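## Task

Three lettered blocks must read "DOG" left to right when viewed from the robot's base, and one of them is not yet on the mat. Place that missing letter block so the three blocks rest entirely on the mat, in a tight straight line, each with its letter facing up and not upside down or turned. The leftover fourth block must end up off the mat. The arrangement must stay put without the robot supporting it, and the gripper must release and back away at the end.

## Robot and tools

Robot: one arm (URDF name big_yam) with six revolute joints and a two-finger parallel gripper whose fingers move together from a single number. A camera rides on the wrist (cam_wrist, 616x616 images); a fixed overview camera is cam_high (896x504). The link pinch sits midway between the finger pads, roughly 1 cm back from the fingertips; the fingers point along its +z and close along its y axis.

Scene frame: origin on the table surface straight below the arm base, +z up, +y to the left when facing along +x. The base may sit slightly tilted relative to the table. "Left to right from the base" means reading the blocks while facing away from the robot.

execute_actions takes "actions", a list holding at most one entry, plus an optional boolean "pictures".
- Empty list: no command; returns the state with pictures.
- Move entry: {"rows": [...], "steps": n}. rows holds 1 to 15 rows; steps is 3 to 15 (default 15). Each control step lasts 1/30 s and uses one row; if rows run out, the final row repeats. Every row is a single flat list of 7 numbers for the one arm: absolute target angles in radians for waist, shoulder, elbow, wrist pitch, wrist yaw, wrist roll (same order as the Joint positions line), then the gripper opening. These are places to go to, not offsets.
- Joint ranges (rad): waist -2.880..2.880, shoulder 0.000..3.142, elbow 0.000..3.019, wrist pitch -1.693..1.571, wrist yaw -1.571..1.571, wrist roll -2.094..2.094. A target more than 0.019 beyond a range end, and farther out than the last reported angle, gets the whole call refused (nothing is sent). True ends may differ from these by up to 0.019; a target past the true end is clipped to it, and a "joint sent to its limit" line may appear (possibly about an earlier move). Absence of that line does not prove there is more room.
- Opening: scale -1 (closed) to +1 (fully open, 0.094 m pad gap). Between the extremes the fingers go to where grip_measured equals the commanded value. To hold something, command below grip_measured: about 0.03 under for a firm hold, less for a gentle one. Readings may carry a constant error of about 1 mm. Pads push roughly 50 to 62 N each, less on thin parts, with a brief spike on contact.
- Wait entry: {"steps": n} without rows, n up to 300; it returns once n steps have elapsed since the previous result, reply time included.

Motion: per step the commanded angle cannot lead the measured one by more than 0.264 (waist), 0.32 (shoulder), 0.276 (elbow), 0.33 (wrist pitch), 0.186 (wrist yaw), 0.522 (wrist roll) rad; if targets would move the gripper over 70 mm from where it is, all are pulled back proportionally. Far targets therefore take several actions. The result arrives 3 steps before an action ends; those steps run while you compose the next reply. Between replies the arm keeps heading to the last row sent until it nearly stops or a step is HELD; fingers already moving keep moving.

Result lines: Joint positions (rad for the six joints, then pad gap in m) and Joint velocities (rad/s, m/s); grip_measured (opening on the command scale); joint torques (raw drive output with per-unit offset, scale and noise, not a clean load reading); HELD marks steps where the row was partly or wholly not sent; "joint command not followed" means a clearance check altered or blocked targets (mount blocks and posts count as the arm); MOTOR HOT warns at 85 °C; OVER-TEMPERATURE FAULT means motors hit 100 °C, stopped holding and the arm dropped. Pictures come only with an empty action list or pictures: true.

zoom_image: camera ("cam_high" or "cam_wrist") and region [x0, y0, x1, y1] in that camera's pixels, origin top-left, at most 504 by 504; gives a closer look at the latest image.

read_manual: optional section "licences" (the only one); returns licence text, no motion.

finished_scene: scene (1 or 2). Ends that scene irreversibly, reports success and starts the next one. Replying without any tool call ends all remaining scenes.

Cautions: knocking or placing anything off the table fails the task. Avoid dropping the block, slamming into the table or blocks, and pressing hard. Brief external tugs on a held part or shoves on loose objects can happen, so check blocks afterward. Holding loads heats motors, even while you think, so do not hold a block longer than needed. Before finishing, open the gripper and lift away so nothing depends on the robot.

Each tool is called after "Request:" as name(argument=value, ...), one argument or row to a line, values as JSON.

## Session

Request:
execute_actions(
  actions=[],
)

Scene clock: 0.00 s of 7600.00 s.
grip_measured=+1.000
Joint positions: [-0.443  0.916  0.423 -1.19  -0.27  -1.834  0.094]
Joint velocities: [ 0.005 -0.005 -0.022  0.012 -0.007 -0.007  0.   ]
Joint torques (N m, as the arm reports them, + toward a larger angle): no reading
Motor temperatures (°C, as the motors report them): [23 23 22 23 23 22]

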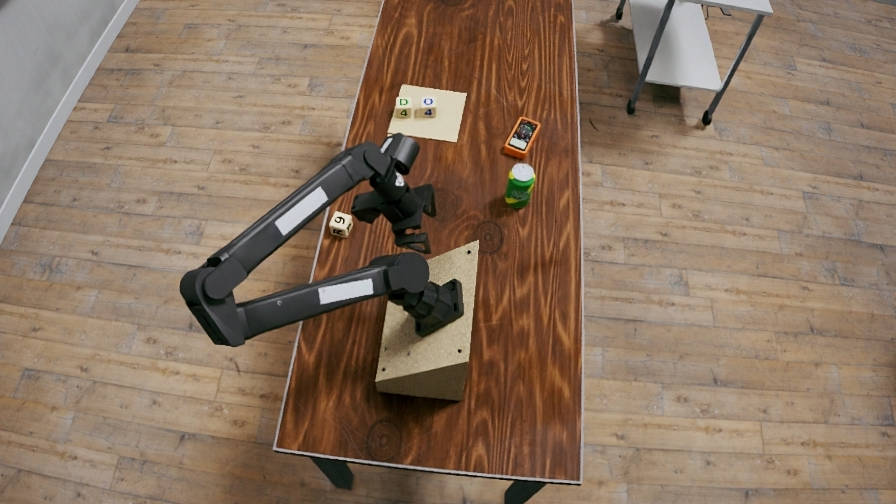

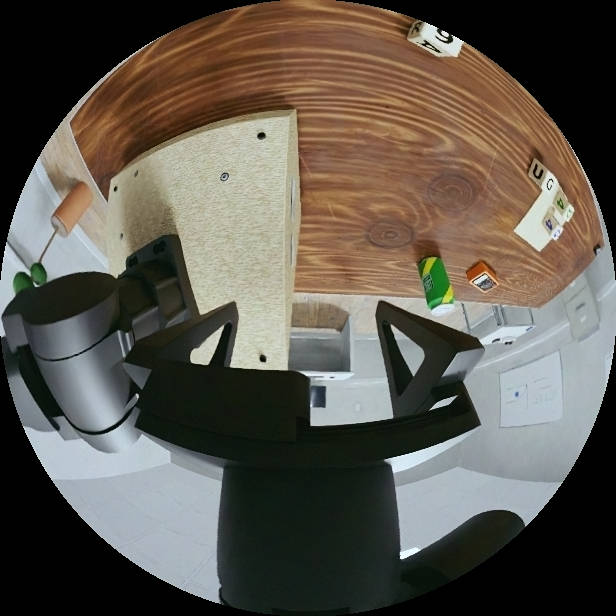

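Request:
zoom_image(
  camera="cam_high",
  region=[300, 60, 560, 260],
)

Request:
zoom_image(
  camera="cam_high",
  region=[320, 220, 560, 420],
)

Request:
zoom_image(
  camera="cam_wrist",
  region=[396, 0, 616, 270],
)

Region (300, 60, 560, 260) of cam_high's 896x504 image, scaled by 1.938, with more detail than that image has; it fills the top 388 rows of this view, and the rest is white.

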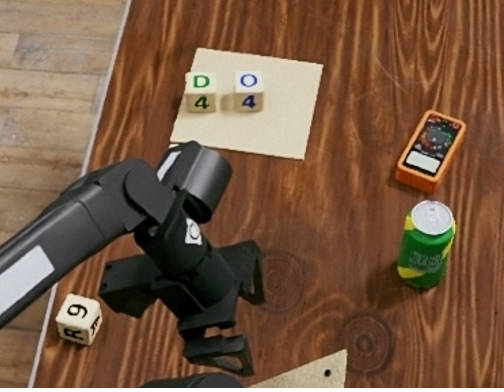

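Region (320, 220, 560, 420) of cam_high's 896x504 image, scaled by 2.100, with more detail than that image has.

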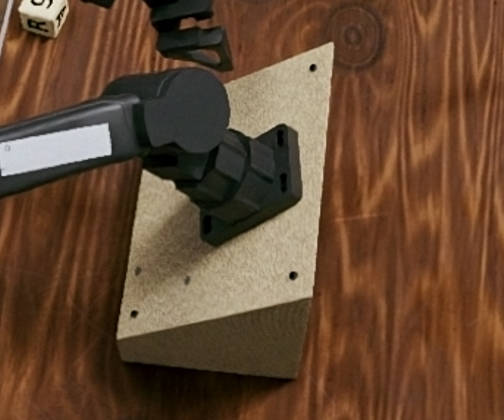

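Region (396, 0, 616, 270) of cam_wrist's 616x616 image, scaled by 1.867, with more detail than that image has; it fills the left 411 columns of this view, and the rest is white.

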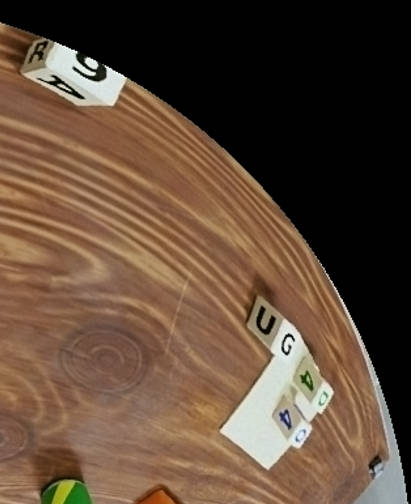

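Request:
zoom_image(
  camera="cam_high",
  region=[170, 120, 490, 420],
)

Region (170, 120, 490, 420) of cam_high's 896x504 image, scaled by 1.575, with more detail than that image has; it fills the top 472 rows of this view, and the rest is white.

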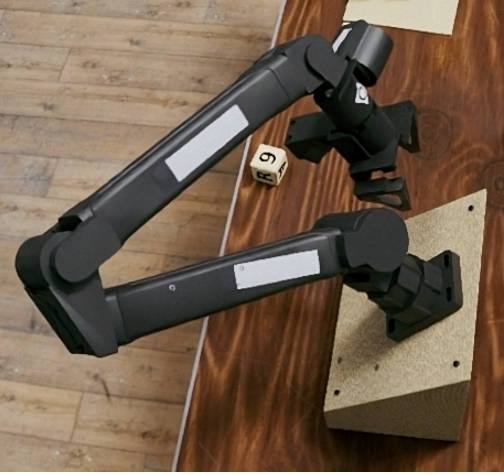

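Request:
execute_actions(
  actions=[
    {"rows": [[-0.442,0.93,0.45,-1.19,-0.28,-1.834,1],[-0.44,0.96,0.49,-1.19,-0.29,-1.834,1],[-0.438,1.0,0.54,-1.19,-0.31,-1.834,1],[-0.436,1.05,0.6,-1.19,-0.33,-1.834,1],[-0.434,1.1,0.65,-1.2,-0.35,-1.834,1],[-0.432,1.15,0.7,-1.2,-0.37,-1.834,1],[-0.43,1.2,0.75,-1.2,-0.39,-1.834,1],[-0.43,1.25,0.8,-1.2,-0.41,-1.834,1],[-0.43,1.3,0.84,-1.2,-0.43,-1.834,1],[-0.43,1.35,0.88,-1.2,-0.45,-1.834,1],[-0.43,1.4,0.92,-1.2,-0.47,-1.834,1],[-0.42,1.45,0.96,-1.21,-0.49,-1.834,1],[-0.42,1.5,1.0,-1.21,-0.5,-1.834,1],[-0.42,1.55,1.03,-1.21,-0.52,-1.834,1],[-0.42,1.6,1.06,-1.21,-0.53,-1.834,1]], "steps": 15},
  ],
)

Request:
execute_actions(
  actions=[
    {"rows": [[-0.42,1.65,1.09,-1.21,-0.55,-1.834,1],[-0.42,1.7,1.12,-1.22,-0.57,-1.834,1],[-0.42,1.74,1.15,-1.22,-0.58,-1.834,1],[-0.415,1.78,1.17,-1.22,-0.59,-1.834,1],[-0.415,1.81,1.19,-1.22,-0.6,-1.834,1],[-0.415,1.84,1.21,-1.225,-0.61,-1.834,1],[-0.413,1.87,1.225,-1.225,-0.62,-1.834,1],[-0.413,1.89,1.235,-1.228,-0.625,-1.834,1],[-0.413,1.905,1.245,-1.228,-0.63,-1.834,1],[-0.413,1.918,1.251,-1.228,-0.63,-1.834,1]], "steps": 15},
  ],
)

Request:
execute_actions(
  actions=[
    {"steps": 15},
  ],
  pictures=true,
)

Scene clock: 3.00 s of 7600.00 s.
grip_measured=+1.000
Joint positions: [-0.443  1.332  0.86  -1.193 -0.47  -1.834  0.094]
Joint velocities: [ 0.015  1.656  1.614 -0.002 -0.462 -0.022  0.   ]
Joint torques (N m, as the arm reports them, + toward a larger angle): [-6.41 -2.82  6.32 -0.15 -0.02  0.05]
Motor temperatures (°C, as the motors report them): [23 23 23 23 23 22]
Steps of this call (steps 1 to 78: nothing new was sent; steps 79 to 90: the first 12 steps of this action). Readings (joint positions):
79: [-0.443 0.916 0.423 -1.190 -0.272 -1.834]
80: [-0.443 0.919 0.425 -1.190 -0.279 -1.834]
82: [-0.443 0.952 0.455 -1.190 -0.309 -1.834]
86: [-0.443 1.120 0.632 -1.192 -0.381 -1.834]
90: the state above

Scene clock: 3.50 s of 7600.00 s.
grip_measured=+1.000
Joint positions: [-0.436  1.926  1.209 -1.207 -0.625 -1.834  0.094]
Joint velocities: [-0.005  0.23  -0.017 -0.007  0.051 -0.037  0.   ]
Joint torques (N m, as the arm reports them, + toward a larger angle): [-11.58 -11.13   8.51  -0.96  -0.33  -0.02]
Motor temperatures (°C, as the motors report them): [23 23 23 23 23 22]
Steps of this call (steps 1 to 3: the last 3 steps of your previous action; steps 4 to 15: the first 12 steps of this action). Readings (joint positions):
4: [-0.439 1.542 1.037 -1.193 -0.534 -1.834]
5: [-0.439 1.590 1.067 -1.194 -0.552 -1.834]
7: [-0.439 1.685 1.116 -1.198 -0.578 -1.834]
11: [-0.437 1.844 1.184 -1.204 -0.615 -1.834]
15: the state above

Scene clock: 4.00 s of 7600.00 s.
grip_measured=+1.000
Joint positions: [-0.436  1.924  1.221 -1.213 -0.627 -1.834  0.094]
Joint velocities: [-0.015 -0.015  0.002  0.007 -0.007  0.007  0.   ]
Joint torques (N m, as the arm reports them, + toward a larger angle): [-12.64 -10.81   7.68  -0.82  -0.28  -0.01]
Motor temperatures (°C, as the motors report them): [23 23 23 23 23 22]
Kept back: nothing.
Steps of this call (steps 1 to 3: the last 3 steps of your previous action; steps 4 to 15: the robot went on to your last target). Readings (joint positions):
1: [-0.436 1.932 1.209 -1.207 -0.625 -1.834]
2: [-0.436 1.933 1.209 -1.209 -0.625 -1.834]
4: [-0.436 1.931 1.212 -1.212 -0.626 -1.834]
8: [-0.436 1.926 1.220 -1.213 -0.627 -1.834]
15: the state above

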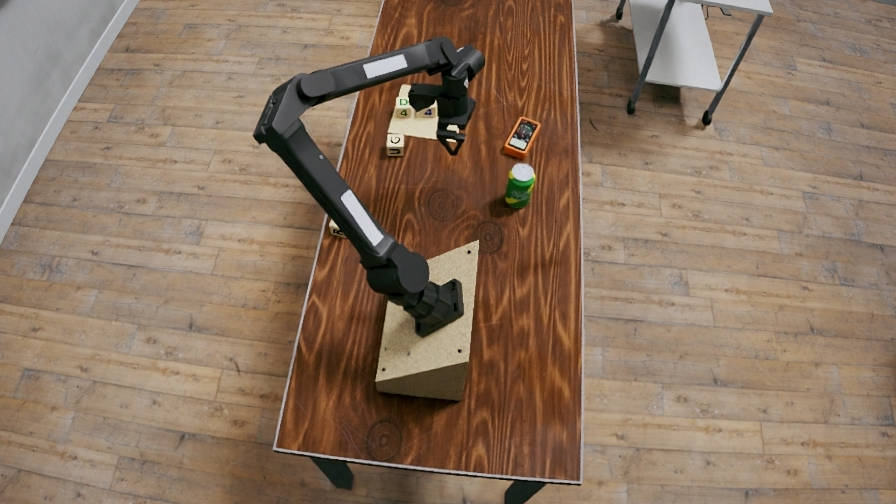

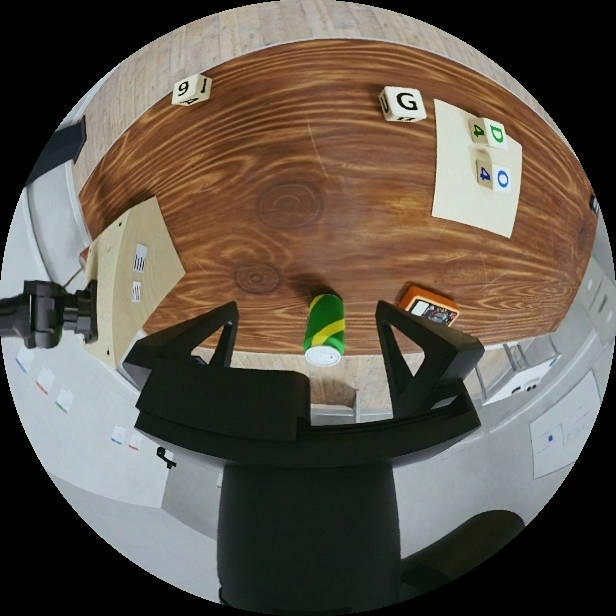

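Request:
zoom_image(
  camera="cam_high",
  region=[350, 20, 550, 180],
)

Request:
zoom_image(
  camera="cam_wrist",
  region=[280, 50, 560, 380],
)

Region (350, 20, 550, 180) of cam_high's 896x504 image, scaled by 2.520, with more detail than that image has; it fills the top 403 rows of this view, and the rest is white.

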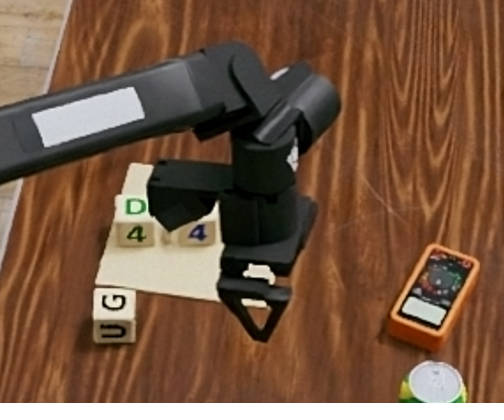

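Region (280, 50, 560, 380) of cam_wrist's 616x616 image, scaled by 1.527, with more detail than that image has; it fills the left 428 columns of this view, and the rest is white.

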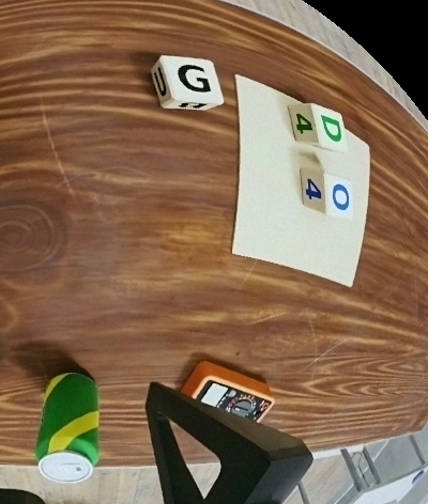

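Request:
execute_actions(
  actions=[
    {"rows": [[-0.42,1.92,1.25,-1.22,-0.63,-1.8,1],[-0.41,1.92,1.26,-1.22,-0.635,-1.74,1],[-0.4,1.92,1.275,-1.22,-0.64,-1.67,1],[-0.385,1.915,1.29,-1.22,-0.645,-1.59,1],[-0.37,1.915,1.305,-1.22,-0.655,-1.5,1],[-0.355,1.91,1.32,-1.225,-0.66,-1.41,1],[-0.34,1.91,1.335,-1.225,-0.67,-1.32,1],[-0.325,1.905,1.35,-1.225,-0.675,-1.23,1],[-0.31,1.905,1.365,-1.23,-0.68,-1.14,1],[-0.295,1.9,1.38,-1.23,-0.69,-1.05,1],[-0.28,1.9,1.395,-1.23,-0.695,-0.96,1],[-0.265,1.895,1.41,-1.23,-0.7,-0.87,1],[-0.25,1.895,1.425,-1.235,-0.71,-0.78,1],[-0.235,1.89,1.44,-1.235,-0.715,-0.69,1],[-0.22,1.89,1.455,-1.235,-0.72,-0.6,1]], "steps": 15},
  ],
)

Request:
execute_actions(
  actions=[
    {"rows": [[-0.205,1.885,1.47,-1.24,-0.73,-0.51,1],[-0.19,1.885,1.485,-1.24,-0.735,-0.43,1],[-0.18,1.88,1.495,-1.24,-0.74,-0.36,1],[-0.17,1.88,1.505,-1.24,-0.745,-0.3,1],[-0.165,1.88,1.512,-1.24,-0.75,-0.25,1],[-0.16,1.878,1.517,-1.24,-0.752,-0.22,1],[-0.158,1.878,1.52,-1.24,-0.752,-0.2,1]], "steps": 15},
  ],
)

Request:
execute_actions(
  actions=[
    {"steps": 10},
  ],
  pictures=true,
)

Scene clock: 6.70 s of 7600.00 s.
grip_measured=+1.000
Joint positions: [-0.323  1.918  1.353 -1.213 -0.691 -1.222  0.094]
Joint velocities: [ 0.571 -0.083  0.491 -0.007 -0.168  2.337  0.   ]
Joint torques (N m, as the arm reports them, + toward a larger angle): [-13.49 -11.28   7.67  -0.48  -0.33   0.01]
Motor temperatures (°C, as the motors report them): [23 23 24 23 23 22]
Steps of this call (steps 1 to 15: the robot went on to your last target; steps 16 to 69: nothing new was sent; steps 70 to 81: the first 12 steps of this action). Readings (joint positions):
70: [-0.436 1.924 1.221 -1.213 -0.627 -1.830]
71: [-0.436 1.924 1.221 -1.213 -0.629 -1.817]
73: [-0.433 1.924 1.228 -1.213 -0.636 -1.758]
77: [-0.395 1.924 1.280 -1.213 -0.664 -1.529]
81: the state above

Scene clock: 7.20 s of 7600.00 s.
grip_measured=+1.000
Joint positions: [-0.164  1.872  1.497 -1.223 -0.75  -0.284  0.094]
Joint velocities: [-0.015 -0.005  0.012 -0.012  0.022  0.476  0.   ]
Joint torques (N m, as the arm reports them, + toward a larger angle): [-16.13 -10.29   7.4   -0.5   -0.15   0.09]
Motor temperatures (°C, as the motors report them): [23 23 24 23 23 22]
Steps of this call (steps 1 to 3: the last 3 steps of your previous action; steps 4 to 15: the first 12 steps of this action). Readings (joint positions):
4: [-0.250 1.903 1.415 -1.218 -0.720 -0.884]
5: [-0.234 1.899 1.430 -1.220 -0.727 -0.799]
7: [-0.205 1.892 1.457 -1.222 -0.738 -0.637]
11: [-0.168 1.878 1.493 -1.222 -0.750 -0.394]
15: the state above

Scene clock: 7.53 s of 7600.00 s.
grip_measured=+1.000
Joint positions: [-0.164  1.872  1.497 -1.224 -0.75  -0.216  0.094]
Joint velocities: [-0.015 -0.015 -0.017  0.002 -0.081  0.066  0.   ]
Joint torques (N m, as the arm reports them, + toward a larger angle): [-15.19 -11.93   7.35  -0.55  -0.24   0.15]
Motor temperatures (°C, as the motors report them): [23 23 24 23 23 22]
Kept back: nothing.
Steps of this call (steps 1 to 3: the last 3 steps of your previous action; steps 4 to 10: the robot went on to your last target). Readings (joint positions):
1: [-0.164 1.872 1.497 -1.223 -0.750 -0.269]
2: [-0.164 1.872 1.497 -1.224 -0.750 -0.257]
4: [-0.164 1.872 1.497 -1.224 -0.750 -0.239]
8: [-0.164 1.872 1.497 -1.224 -0.750 -0.221]
10: the state above

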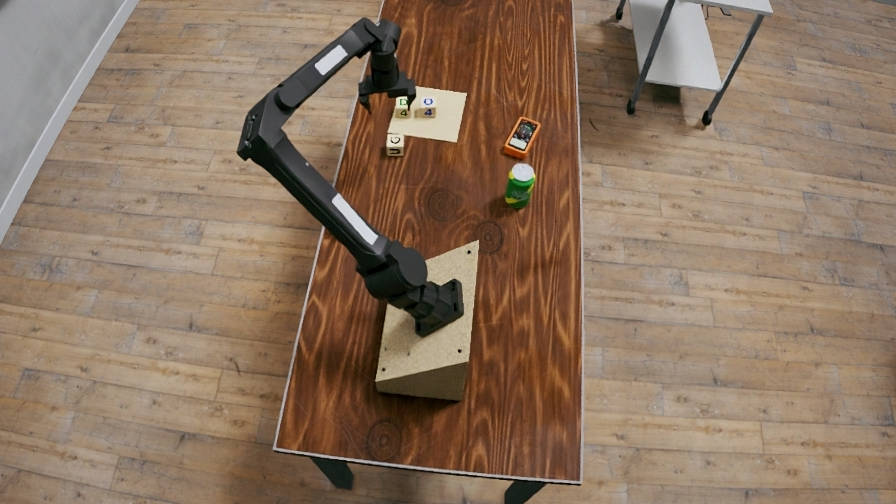

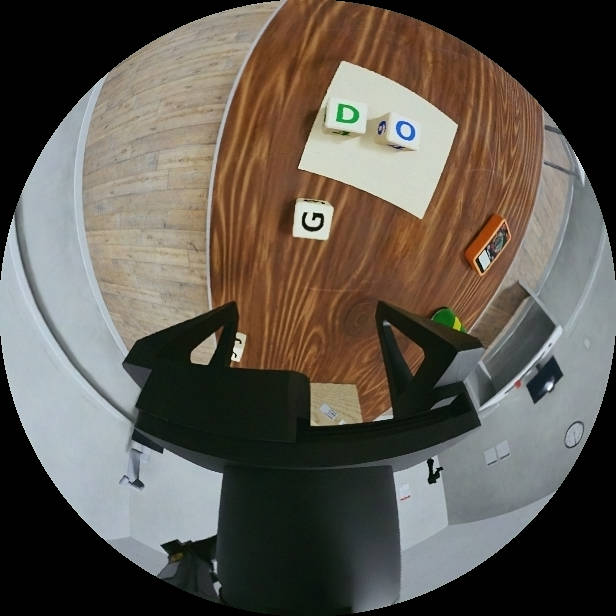

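Request:
zoom_image(
  camera="cam_wrist",
  region=[220, 50, 480, 310],
)

Request:
zoom_image(
  camera="cam_high",
  region=[320, 10, 500, 170],
)

Region (220, 50, 480, 310) of cam_wrist's 616x616 image, scaled by 1.938, with more detail than that image has.

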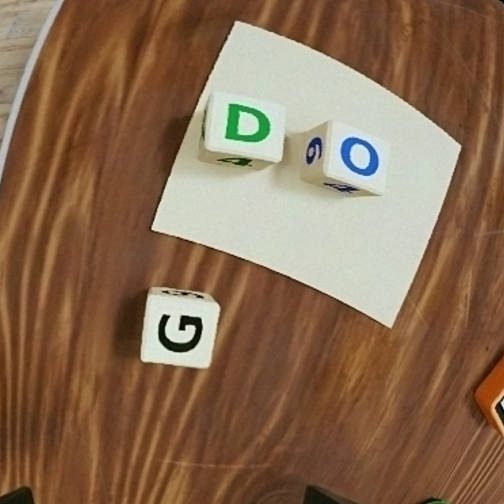

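Region (320, 10, 500, 170) of cam_high's 896x504 image, scaled by 2.800, with more detail than that image has.

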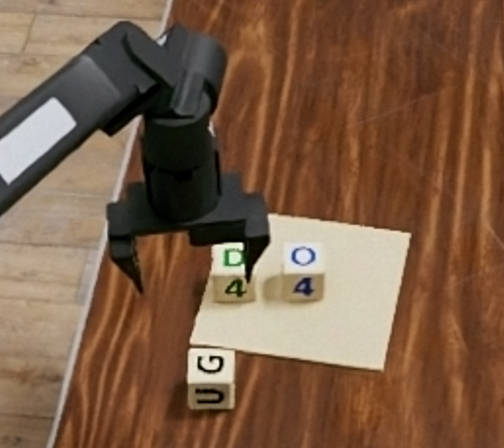

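Request:
execute_actions(
  actions=[
    {"rows": [[-0.155,1.882,1.515,-1.22,-0.752,-0.19,1],[-0.15,1.888,1.512,-1.2,-0.754,-0.17,1],[-0.143,1.896,1.51,-1.18,-0.756,-0.145,1],[-0.135,1.905,1.507,-1.155,-0.758,-0.12,1],[-0.127,1.914,1.504,-1.13,-0.76,-0.095,1],[-0.119,1.923,1.501,-1.105,-0.762,-0.07,1],[-0.111,1.932,1.498,-1.08,-0.764,-0.045,1],[-0.103,1.941,1.495,-1.055,-0.766,-0.02,1],[-0.095,1.95,1.492,-1.03,-0.768,0.005,1],[-0.087,1.958,1.49,-1.005,-0.77,0.03,1],[-0.08,1.965,1.488,-0.985,-0.771,0.05,1],[-0.074,1.971,1.487,-0.965,-0.772,0.065,1],[-0.069,1.975,1.486,-0.95,-0.773,0.075,1],[-0.066,1.978,1.485,-0.94,-0.773,0.08,1],[-0.064,1.98,1.485,-0.935,-0.773,0.08,1]], "steps": 15},
  ],
)

Request:
execute_actions(
  actions=[
    {"steps": 18},
  ],
  pictures=true,
)

Scene clock: 8.73 s of 7600.00 s.
grip_measured=+1.000
Joint positions: [-0.121  1.921  1.497 -1.023 -0.768 -0.028  0.094]
Joint velocities: [ 0.278  0.317 -0.002  0.637 -0.037  0.535  0.   ]
Joint torques (N m, as the arm reports them, + toward a larger angle): [-13.63 -10.61   4.5    0.64  -0.26   0.09]
Motor temperatures (°C, as the motors report them): [23 23 24 23 23 22]
Steps of this call (steps 1 to 24: the robot went on to your last target; steps 25 to 36: the first 12 steps of this action). Readings (joint positions):
25: [-0.164 1.872 1.497 -1.224 -0.750 -0.207]
26: [-0.164 1.872 1.497 -1.223 -0.751 -0.202]
28: [-0.164 1.872 1.497 -1.205 -0.753 -0.182]
32: [-0.154 1.885 1.497 -1.119 -0.761 -0.113]
36: the state above

Scene clock: 9.33 s of 7600.00 s.
grip_measured=+1.000
Joint positions: [-0.073  1.971  1.49  -0.951 -0.77   0.07   0.094]
Joint velocities: [-0.015 -0.005 -0.017 -0.007  0.022 -0.022  0.   ]
Joint torques (N m, as the arm reports them, + toward a larger angle): [-17.02 -11.65   4.37   0.97  -0.32   0.13]
Motor temperatures (°C, as the motors report them): [23 23 24 23 23 22]
Kept back: nothing.
Steps of this call (steps 1 to 3: the last 3 steps of your previous action; steps 4 to 18: the robot went on to your last target). Readings (joint positions):
1: [-0.112 1.932 1.497 -1.002 -0.769 -0.010]
2: [-0.102 1.942 1.497 -0.985 -0.769 0.006]
4: [-0.086 1.960 1.497 -0.963 -0.769 0.030]
8: [-0.073 1.971 1.490 -0.954 -0.770 0.054]
18: the state above

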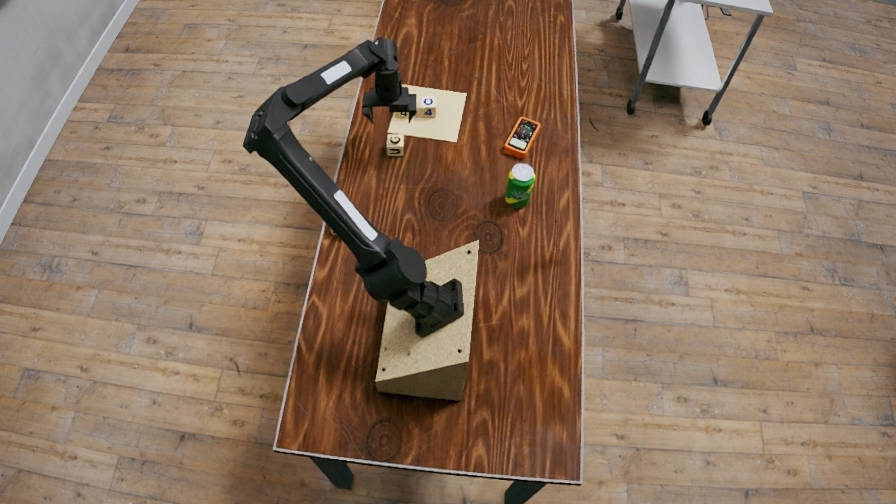

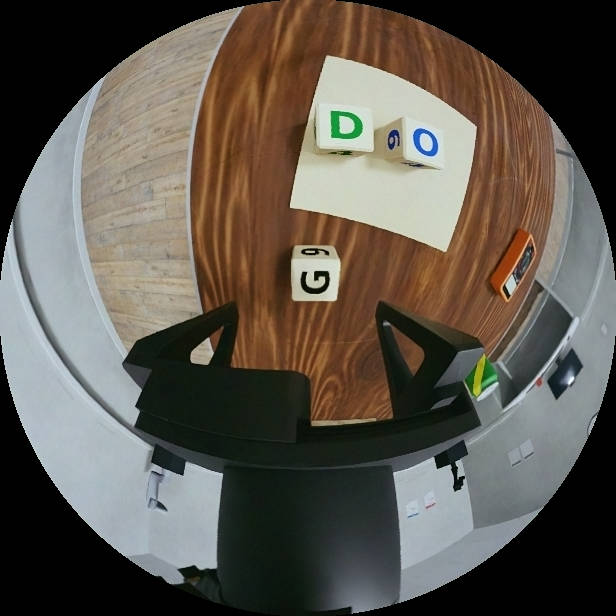

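Request:
zoom_image(
  camera="cam_wrist",
  region=[210, 50, 490, 330],
)

Region (210, 50, 490, 330) of cam_wrist's 616x616 image, scaled by 1.800, with more detail than that image has.

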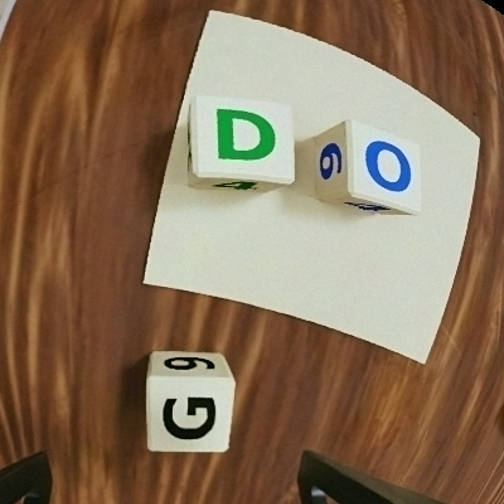

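Request:
execute_actions(
  actions=[
    {"rows": [[-0.062,1.982,1.482,-0.93,-0.772,0.083,1],[-0.059,1.984,1.479,-0.922,-0.771,0.087,1],[-0.055,1.988,1.476,-0.912,-0.77,0.092,1],[-0.05,1.992,1.473,-0.9,-0.769,0.098,1],[-0.045,1.997,1.47,-0.888,-0.768,0.105,1],[-0.04,2.001,1.466,-0.875,-0.767,0.111,1],[-0.035,2.006,1.463,-0.863,-0.766,0.118,1],[-0.03,2.01,1.459,-0.85,-0.765,0.124,1],[-0.025,2.015,1.455,-0.838,-0.764,0.131,1],[-0.02,2.019,1.452,-0.825,-0.763,0.137,1],[-0.015,2.024,1.448,-0.813,-0.762,0.144,1],[-0.01,2.028,1.445,-0.8,-0.761,0.15,1],[-0.005,2.033,1.441,-0.788,-0.759,0.157,1],[0.0,2.037,1.438,-0.775,-0.758,0.163,1],[0.005,2.041,1.434,-0.763,-0.757,0.17,1]], "steps": 15},
  ],
)

Request:
execute_actions(
  actions=[
    {"rows": [[0.01,2.046,1.43,-0.75,-0.756,0.176,1],[0.015,2.05,1.427,-0.738,-0.755,0.183,1],[0.02,2.055,1.423,-0.725,-0.754,0.189,1],[0.024,2.058,1.42,-0.715,-0.753,0.194,1],[0.028,2.062,1.417,-0.705,-0.752,0.2,1],[0.031,2.065,1.415,-0.697,-0.751,0.204,1],[0.033,2.066,1.413,-0.692,-0.751,0.207,1],[0.034,2.067,1.412,-0.69,-0.75,0.21,1]], "steps": 15},
  ],
)

Request:
execute_actions(
  actions=[
    {"steps": 8},
  ],
  pictures=true,
)

Scene clock: 10.47 s of 7600.00 s.
grip_measured=+1.000
Joint positions: [-0.054  1.983  1.464 -0.841 -0.765  0.117  0.094]
Joint velocities: [ 0.171  0.132 -0.11   0.379 -0.051  0.125  0.   ]
Joint torques (N m, as the arm reports them, + toward a larger angle): [-15.25 -10.75   3.87   1.02   0.03   0.07]
Motor temperatures (°C, as the motors report them): [24 24 24 23 23 22]
Steps of this call (steps 1 to 15: the robot went on to your last target; steps 16 to 22: nothing new was sent; steps 23 to 34: the first 12 steps of this action). Readings (joint positions):
23: [-0.073 1.971 1.490 -0.950 -0.770 0.072]
24: [-0.073 1.971 1.490 -0.948 -0.770 0.073]
26: [-0.073 1.971 1.488 -0.934 -0.770 0.078]
30: [-0.070 1.972 1.477 -0.891 -0.769 0.094]
34: the state above

Scene clock: 10.97 s of 7600.00 s.
grip_measured=+1.000
Joint positions: [ 0.017  2.05   1.418 -0.71  -0.753  0.194  0.094]
Joint velocities: [-0.015 -0.005 -0.007  0.002  0.081  0.066  0.   ]
Joint torques (N m, as the arm reports them, + toward a larger angle): [-15.42 -12.1    3.49   0.81   0.1    0.09]
Motor temperatures (°C, as the motors report them): [24 24 24 23 23 22]
Steps of this call (steps 1 to 3: the last 3 steps of your previous action; steps 4 to 15: the first 12 steps of this action). Readings (joint positions):
4: [-0.027 2.005 1.449 -0.791 -0.760 0.141]
5: [-0.020 2.011 1.444 -0.778 -0.760 0.147]
7: [-0.008 2.024 1.436 -0.754 -0.758 0.160]
11: [0.011 2.043 1.423 -0.718 -0.754 0.182]
15: the state above

Scene clock: 11.23 s of 7600.00 s.
grip_measured=+1.000
Joint positions: [ 0.017  2.05   1.418 -0.707 -0.753  0.2    0.094]
Joint velocities: [-0.005 -0.015 -0.017 -0.007 -0.022  0.022  0.   ]
Joint torques (N m, as the arm reports them, + toward a larger angle): [-15.29 -11.52   3.51   0.73   0.03   0.15]
Motor temperatures (°C, as the motors report them): [24 24 24 23 23 22]
Kept back: nothing.
Steps of this call (steps 1 to 3: the last 3 steps of your previous action; steps 4 to 8: the robot went on to your last target). Readings (joint positions):
1: [0.017 2.050 1.418 -0.709 -0.753 0.195]
2: [0.017 2.050 1.418 -0.708 -0.753 0.197]
4: [0.017 2.050 1.418 -0.707 -0.753 0.198]
8: the state above

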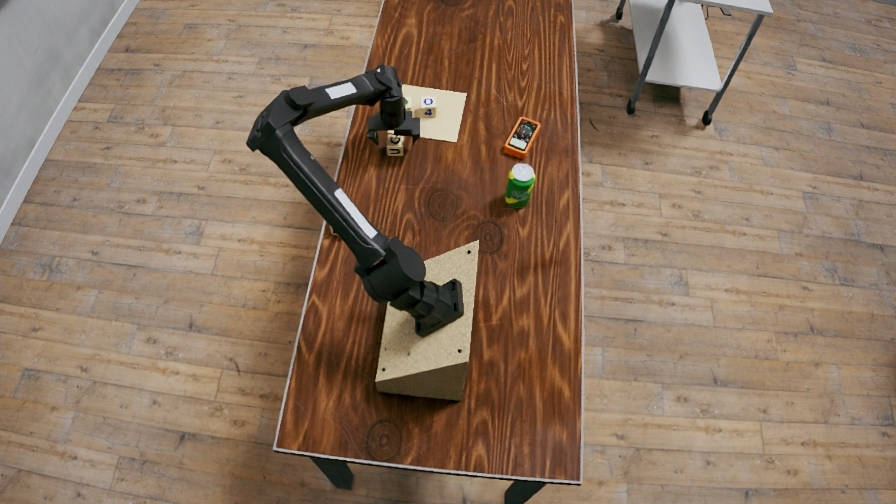

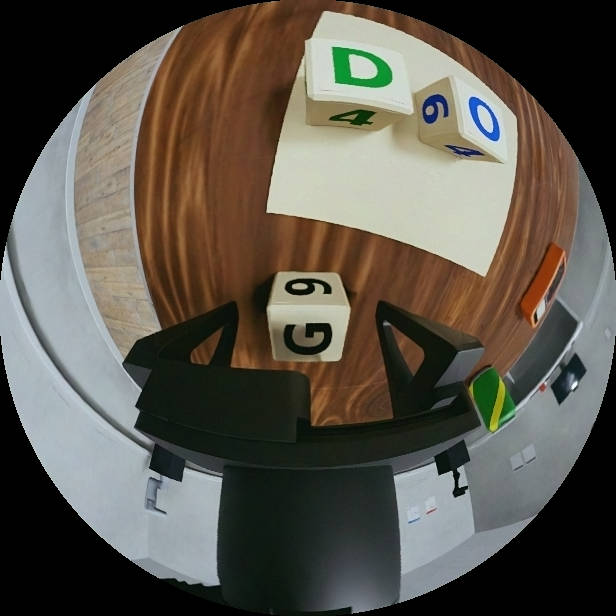

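Request:
execute_actions(
  actions=[
    {"rows": [[0.037,2.06,1.408,-0.686,-0.75,0.21,0.9],[0.04,2.06,1.403,-0.682,-0.75,0.21,0.8],[0.043,2.06,1.398,-0.679,-0.75,0.21,0.7],[0.045,2.06,1.393,-0.676,-0.75,0.21,0.6],[0.046,2.06,1.39,-0.674,-0.75,0.21,0.5],[0.046,2.06,1.388,-0.673,-0.75,0.21,0.4],[0.046,2.06,1.388,-0.673,-0.75,0.21,0.3]], "steps": 15},
  ],
  pictures=true,
)

Scene clock: 11.93 s of 7600.00 s.
grip_measured=+0.302
Joint positions: [ 0.02   2.05   1.396 -0.691 -0.753  0.202  0.061]
Joint velocities: [ 0.015 -0.015 -0.007  0.002  0.037  0.022 -0.001]
Joint torques (N m, as the arm reports them, + toward a larger angle): [-14.31 -12.19   3.51   0.64   0.     0.13]
Motor temperatures (°C, as the motors report them): [24 24 24 23 23 22]
Steps of this call (steps 1 to 9: the robot went on to your last target; steps 10 to 21: the first 12 steps of this action). Readings (joint positions):
10: [0.017 2.050 1.418 -0.706 -0.753 0.202]
11: [0.017 2.050 1.417 -0.704 -0.753 0.202]
13: [0.017 2.050 1.413 -0.697 -0.753 0.202]
17: [0.018 2.050 1.399 -0.691 -0.753 0.202]
21: the state above

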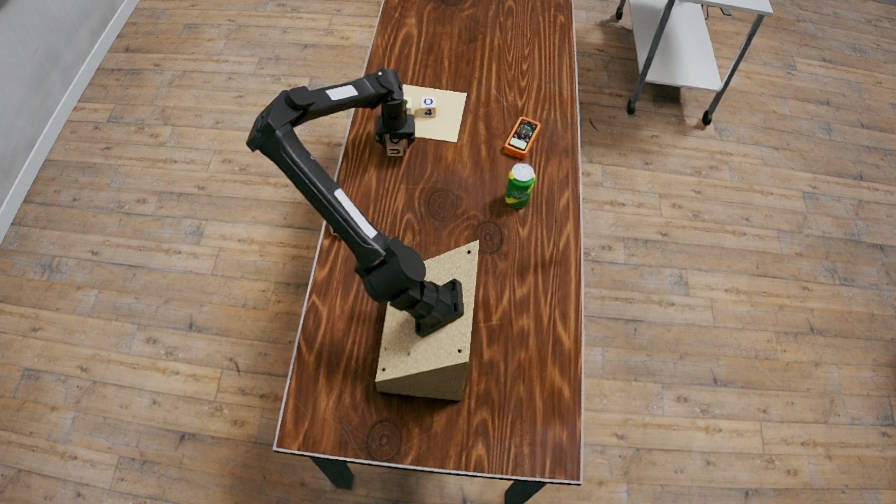

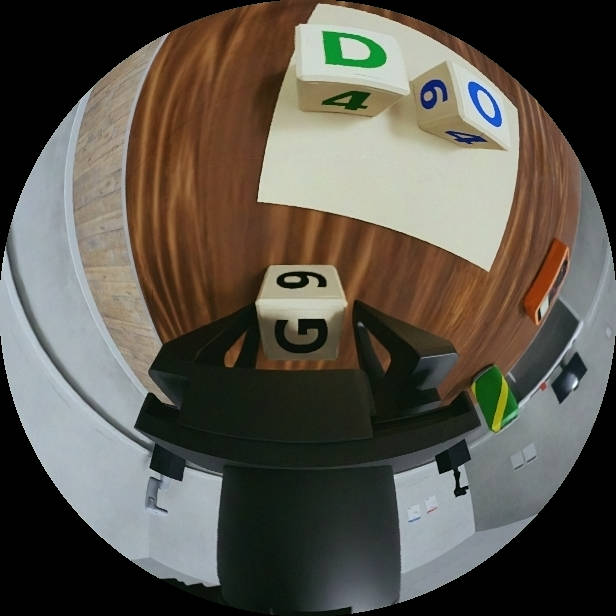

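Request:
execute_actions(
  actions=[
    {"rows": [[0.05,2.06,1.388,-0.673,-0.75,0.21,0.3],[0.053,2.06,1.388,-0.673,-0.75,0.21,0.27],[0.054,2.06,1.388,-0.673,-0.75,0.21,0.23],[0.054,2.06,1.388,-0.673,-0.75,0.21,0.19],[0.054,2.06,1.388,-0.673,-0.75,0.21,0.15],[0.054,2.06,1.388,-0.673,-0.75,0.21,0.11],[0.054,2.06,1.388,-0.673,-0.75,0.21,0.07],[0.054,2.06,1.388,-0.673,-0.75,0.21,0.03],[0.054,2.06,1.388,-0.673,-0.75,0.21,0.0],[0.054,2.06,1.388,-0.673,-0.75,0.21,-0.03],[0.054,2.06,1.388,-0.673,-0.75,0.21,-0.06],[0.054,2.06,1.388,-0.673,-0.75,0.21,-0.09],[0.054,2.06,1.388,-0.673,-0.75,0.21,-0.12]], "steps": 15},
  ],
)

Request:
execute_actions(
  actions=[
    {"steps": 6},
  ],
  pictures=true,
)

Scene clock: 12.47 s of 7600.00 s.
grip_measured=-0.063
Joint positions: [ 0.03   2.05   1.396 -0.691 -0.753  0.202  0.044]
Joint velocities: [-0.024 -0.015 -0.012  0.022 -0.007 -0.037 -0.014]
Joint torques (N m, as the arm reports them, + toward a larger angle): [-15.11 -12.46   3.13   1.01   0.05   0.08]
Motor temperatures (°C, as the motors report them): [24 24 24 23 23 22]
Steps of this call (steps 1 to 3: the last 3 steps of your previous action; step 4: the robot went on to your last target; steps 5 to 16: the first 12 steps of this action). Readings (joint positions):
5: [0.020 2.050 1.396 -0.691 -0.753 0.202]
6: [0.021 2.050 1.396 -0.691 -0.753 0.202]
8: [0.023 2.050 1.396 -0.691 -0.753 0.202]
12: [0.028 2.050 1.396 -0.691 -0.753 0.202]
16: the state above

Scene clock: 12.67 s of 7600.00 s.
grip_measured=-0.065
Joint positions: [ 0.03   2.05   1.396 -0.69  -0.753  0.202  0.044]
Joint velocities: [-0.015 -0.005  0.017 -0.007 -0.007 -0.007 -0.001]
Joint torques (N m, as the arm reports them, + toward a larger angle): [-14.71 -12.6    3.01   0.65  -0.02   0.13]
Motor temperatures (°C, as the motors report them): [24 24 24 23 23 22]
Kept back: nothing.
Steps of this call (steps 1 to 3: the last 3 steps of your previous action; steps 4 to 6: the robot went on to your last target). Readings (joint positions):
1: [0.030 2.050 1.396 -0.690 -0.753 0.202]
2: [0.030 2.050 1.396 -0.690 -0.753 0.202]
4: [0.030 2.050 1.396 -0.690 -0.753 0.202]
6: the state above

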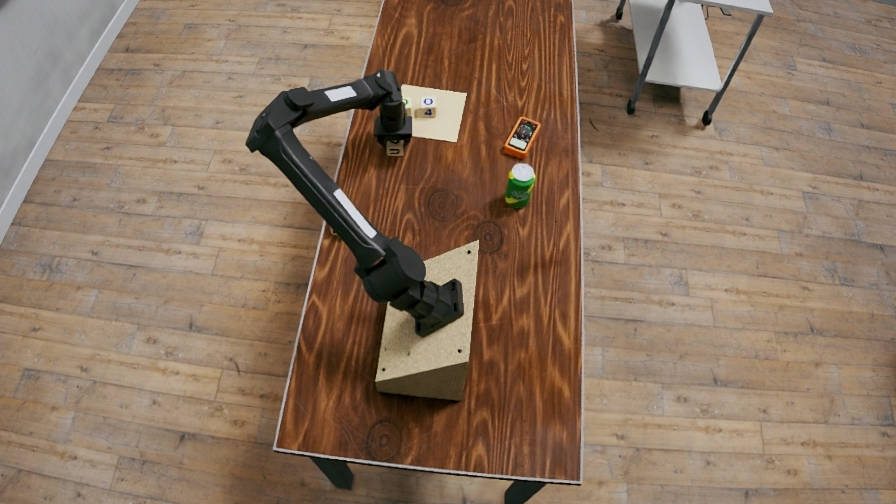

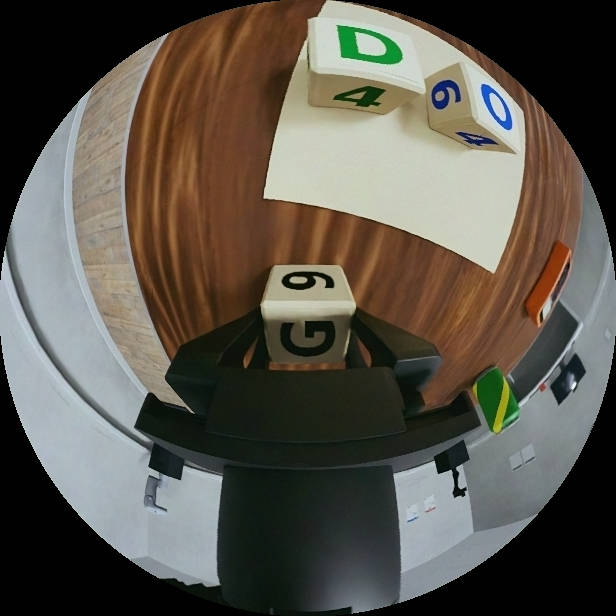

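Request:
execute_actions(
  actions=[
    {"rows": [[0.03,2.048,1.41,-0.69,-0.753,0.2,-0.1],[0.02,2.04,1.42,-0.705,-0.755,0.195,-0.1],[0.012,2.033,1.422,-0.718,-0.757,0.19,-0.1],[0.005,2.026,1.424,-0.732,-0.758,0.182,-0.1],[-0.002,2.019,1.426,-0.747,-0.759,0.174,-0.1],[-0.01,2.012,1.428,-0.762,-0.76,0.166,-0.1],[-0.018,2.005,1.43,-0.778,-0.762,0.16,-0.1],[-0.026,1.998,1.432,-0.794,-0.763,0.16,-0.1],[-0.034,1.991,1.434,-0.81,-0.764,0.16,-0.1],[-0.042,1.984,1.436,-0.826,-0.765,0.17,-0.1],[-0.05,1.977,1.438,-0.842,-0.767,0.19,-0.1],[-0.057,1.971,1.44,-0.856,-0.768,0.22,-0.1],[-0.063,1.966,1.443,-0.868,-0.769,0.26,-0.1],[-0.069,1.963,1.447,-0.88,-0.77,0.3,-0.1],[-0.075,1.963,1.453,-0.89,-0.77,0.35,-0.1]], "steps": 15},
  ],
)

Request:
execute_actions(
  actions=[
    {"rows": [[-0.08,1.968,1.463,-0.898,-0.771,0.4,-0.1],[-0.085,1.977,1.478,-0.907,-0.771,0.45,-0.1],[-0.09,1.99,1.497,-0.917,-0.772,0.5,-0.1],[-0.096,2.007,1.52,-0.928,-0.772,0.55,-0.1],[-0.102,2.027,1.545,-0.94,-0.773,0.6,-0.1],[-0.108,2.048,1.572,-0.952,-0.773,0.65,-0.1],[-0.114,2.07,1.6,-0.965,-0.774,0.7,-0.1],[-0.12,2.092,1.628,-0.978,-0.774,0.75,-0.1],[-0.126,2.114,1.656,-0.991,-0.775,0.8,-0.1],[-0.132,2.136,1.684,-1.004,-0.775,0.85,-0.1],[-0.138,2.158,1.712,-1.017,-0.776,0.9,-0.1],[-0.144,2.18,1.74,-1.03,-0.776,0.95,-0.1],[-0.15,2.202,1.768,-1.043,-0.777,1.0,-0.1],[-0.156,2.224,1.796,-1.056,-0.777,1.05,-0.1],[-0.162,2.246,1.824,-1.069,-0.778,1.1,-0.1]], "steps": 15},
  ],
)

Request:
execute_actions(
  actions=[
    {"rows": [[-0.168,2.268,1.852,-1.082,-0.778,1.15,-0.1],[-0.174,2.29,1.88,-1.095,-0.779,1.2,-0.1],[-0.18,2.312,1.908,-1.108,-0.779,1.24,-0.1],[-0.186,2.334,1.936,-1.121,-0.78,1.28,-0.1],[-0.192,2.356,1.964,-1.134,-0.78,1.31,-0.1],[-0.198,2.378,1.991,-1.146,-0.78,1.34,-0.1],[-0.204,2.4,2.017,-1.158,-0.781,1.36,-0.1],[-0.21,2.42,2.041,-1.169,-0.781,1.38,-0.1],[-0.216,2.438,2.063,-1.179,-0.781,1.4,-0.1],[-0.221,2.454,2.082,-1.188,-0.782,1.415,-0.1],[-0.225,2.468,2.098,-1.196,-0.782,1.425,-0.1],[-0.229,2.48,2.111,-1.202,-0.782,1.432,-0.1],[-0.232,2.489,2.121,-1.207,-0.782,1.437,-0.1],[-0.234,2.495,2.128,-1.21,-0.782,1.44,-0.1],[-0.235,2.498,2.132,-1.212,-0.782,1.44,-0.1]], "steps": 15},
  ],
)

Request:
execute_actions(
  actions=[
    {"steps": 15},
  ],
  pictures=true,
)

Scene clock: 13.90 s of 7600.00 s.
grip_measured=-0.065
Joint positions: [-0.023  2.006  1.401 -0.812 -0.764  0.184  0.044]
Joint velocities: [-0.327 -0.259  0.081 -0.452  0.022  0.154  0.   ]
Joint torques (N m, as the arm reports them, + toward a larger angle): [-18.56 -12.92   7.1   -0.22  -0.18   0.15]
Motor temperatures (°C, as the motors report them): [24 24 24 23 23 22]
Steps of this call (steps 1 to 15: the robot went on to your last target; steps 16 to 25: nothing new was sent; steps 26 to 37: the first 12 steps of this action). Readings (joint positions):
26: [0.030 2.050 1.396 -0.690 -0.753 0.202]
27: [0.030 2.050 1.396 -0.690 -0.753 0.202]
29: [0.028 2.049 1.396 -0.698 -0.754 0.199]
33: [0.013 2.035 1.396 -0.749 -0.759 0.184]
37: the state above

Scene clock: 14.40 s of 7600.00 s.
grip_measured=-0.065
Joint positions: [-0.118  2.093  1.676 -0.986 -0.774  0.736  0.044]
Joint velocities: [-0.132  0.698  0.808 -0.374  0.066  1.443 -0.001]
Joint torques (N m, as the arm reports them, + toward a larger angle): [-21.59 -10.66   6.6   -0.32  -0.14   0.1 ]
Motor temperatures (°C, as the motors report them): [24 24 24 23 23 22]
Steps of this call (steps 1 to 3: the last 3 steps of your previous action; steps 4 to 15: the first 12 steps of this action). Readings (joint positions):
4: [-0.064 1.975 1.418 -0.863 -0.767 0.265]
5: [-0.073 1.971 1.427 -0.873 -0.767 0.298]
7: [-0.086 1.972 1.455 -0.894 -0.768 0.373]
11: [-0.104 2.010 1.553 -0.939 -0.771 0.548]
15: the state above

Scene clock: 14.90 s of 7600.00 s.
grip_measured=-0.066
Joint positions: [-0.213  2.441  2.047 -1.169 -0.777  1.337  0.044]
Joint velocities: [-0.19   0.435  0.462 -0.252  0.022  0.549  0.   ]
Joint torques (N m, as the arm reports them, + toward a larger angle): [-22.6  -14.5    8.45  -0.64  -0.15   0.12]
Motor temperatures (°C, as the motors report them): [24 24 24 23 23 22]
Steps of this call (steps 1 to 3: the last 3 steps of your previous action; steps 4 to 15: the first 12 steps of this action). Readings (joint positions):
4: [-0.139 2.192 1.782 -1.039 -0.775 0.932]
5: [-0.145 2.218 1.807 -1.052 -0.775 0.982]
7: [-0.159 2.269 1.858 -1.079 -0.776 1.076]
11: [-0.187 2.366 1.961 -1.130 -0.777 1.232]
15: the state above

Scene clock: 15.40 s of 7600.00 s.
grip_measured=-0.066
Joint positions: [-0.239  2.486  2.098 -1.196 -0.779  1.428  0.044]
Joint velocities: [-0.015 -0.015 -0.002 -0.007 -0.007  0.037 -0.   ]
Joint torques (N m, as the arm reports them, + toward a larger angle): [-22.48 -14.76   8.53  -0.43  -0.16   0.14]
Motor temperatures (°C, as the motors report them): [24 24 24 23 23 22]
Kept back: nothing.
Steps of this call (steps 1 to 3: the last 3 steps of your previous action; steps 4 to 15: the robot went on to your last target). Readings (joint positions):
1: [-0.219 2.454 2.061 -1.176 -0.777 1.355]
2: [-0.224 2.465 2.073 -1.182 -0.777 1.370]
4: [-0.233 2.480 2.085 -1.190 -0.777 1.393]
8: [-0.239 2.486 2.088 -1.196 -0.777 1.416]
15: the state above

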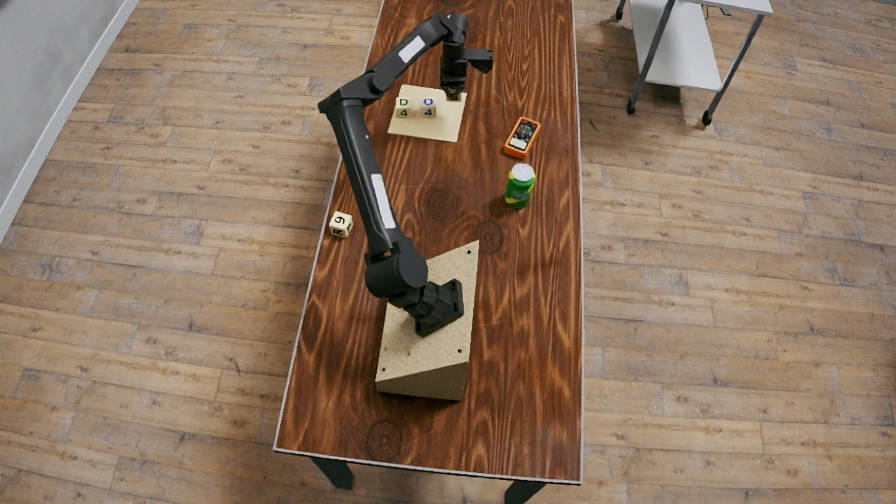

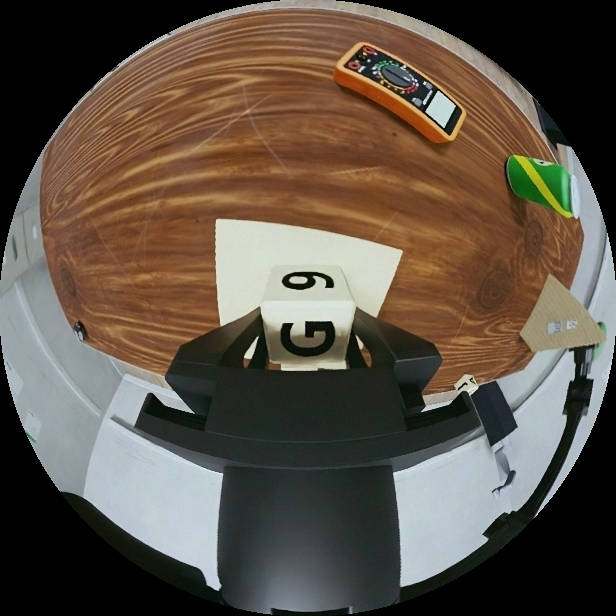

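Request:
execute_actions(
  actions=[
    {"rows": [[-0.225,2.5,2.12,-1.19,-0.78,1.44,-0.1],[-0.218,2.503,2.11,-1.18,-0.78,1.445,-0.1],[-0.212,2.507,2.1,-1.17,-0.78,1.45,-0.1],[-0.206,2.511,2.097,-1.16,-0.78,1.455,-0.1],[-0.2,2.515,2.095,-1.15,-0.78,1.46,-0.1],[-0.194,2.519,2.093,-1.14,-0.78,1.465,-0.1],[-0.188,2.523,2.092,-1.131,-0.78,1.47,-0.1],[-0.182,2.527,2.091,-1.122,-0.78,1.475,-0.1],[-0.176,2.531,2.09,-1.113,-0.78,1.48,-0.1],[-0.171,2.534,2.089,-1.106,-0.78,1.485,-0.1],[-0.167,2.537,2.088,-1.1,-0.78,1.489,-0.1],[-0.164,2.539,2.087,-1.096,-0.78,1.492,-0.1],[-0.162,2.54,2.087,-1.094,-0.78,1.494,-0.1]], "steps": 15},
  ],
)

Request:
execute_actions(
  actions=[
    {"steps": 12},
  ],
  pictures=true,
)

Request:
zoom_image(
  camera="cam_high",
  region=[380, 50, 500, 150],
)

Scene clock: 16.33 s of 7600.00 s.
grip_measured=-0.066
Joint positions: [-0.211  2.495  2.098 -1.123 -0.779  1.466  0.044]
Joint velocities: [ 0.171  0.093  0.002  0.178 -0.007  0.154  0.   ]
Joint torques (N m, as the arm reports them, + toward a larger angle): [-18.78 -13.81   4.62   0.91  -0.12   0.11]
Motor temperatures (°C, as the motors report them): [24 24 24 23 23 22]
Steps of this call (steps 1 to 15: the robot went on to your last target; step 16: nothing new was sent; steps 17 to 28: the first 12 steps of this action). Readings (joint positions):
17: [-0.239 2.486 2.098 -1.196 -0.779 1.432]
18: [-0.239 2.486 2.098 -1.196 -0.779 1.432]
20: [-0.239 2.486 2.098 -1.190 -0.779 1.436]
24: [-0.232 2.487 2.098 -1.156 -0.779 1.450]
28: the state above

Scene clock: 16.73 s of 7600.00 s.
grip_measured=-0.066
Joint positions: [-0.173  2.519  2.096 -1.111 -0.779  1.484  0.044]
Joint velocities: [-0.005  0.005  0.002  0.002 -0.051 -0.022 -0.001]
Joint torques (N m, as the arm reports them, + toward a larger angle): [-20.61 -14.53   4.7    0.66  -0.05   0.15]
Motor temperatures (°C, as the motors report them): [24 24 24 23 23 22]
Kept back: nothing.
Steps of this call (steps 1 to 3: the last 3 steps of your previous action; steps 4 to 12: the robot went on to your last target). Readings (joint positions):
1: [-0.205 2.499 2.098 -1.118 -0.779 1.470]
2: [-0.198 2.502 2.098 -1.114 -0.779 1.473]
4: [-0.186 2.509 2.098 -1.111 -0.779 1.477]
8: [-0.173 2.518 2.098 -1.111 -0.779 1.482]
12: the state above

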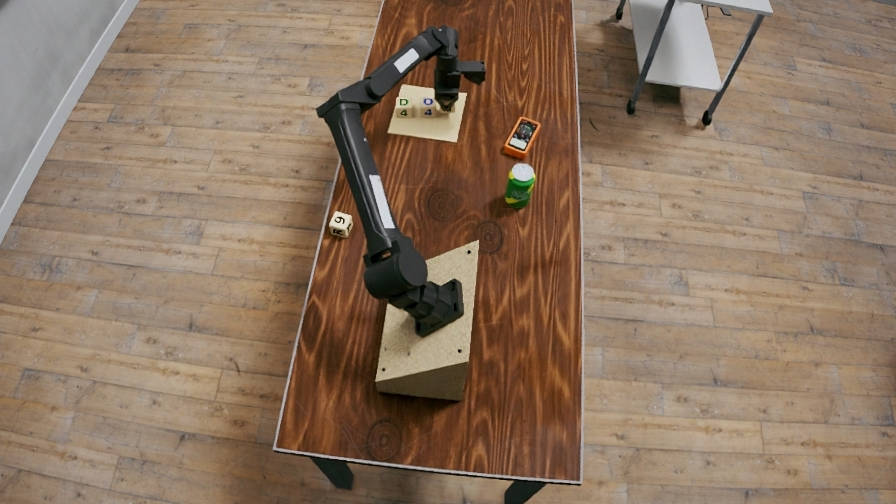

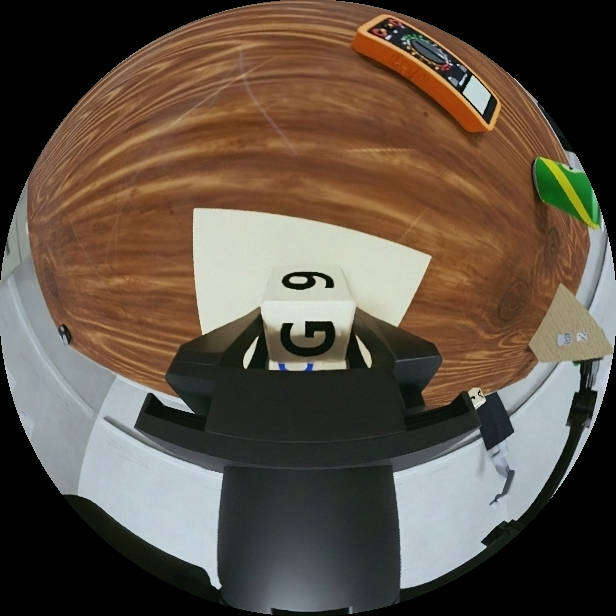

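Region (380, 50, 500, 150) of cam_high's 896x504 image, scaled by 4.200, with more detail than that image has.

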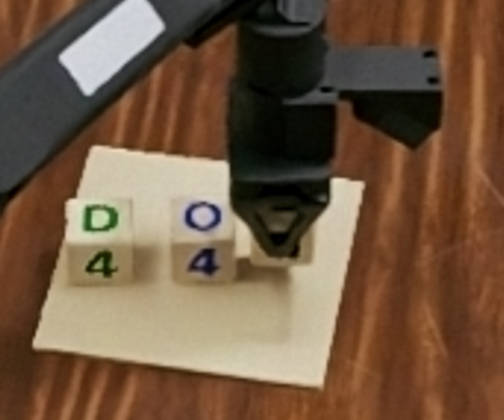

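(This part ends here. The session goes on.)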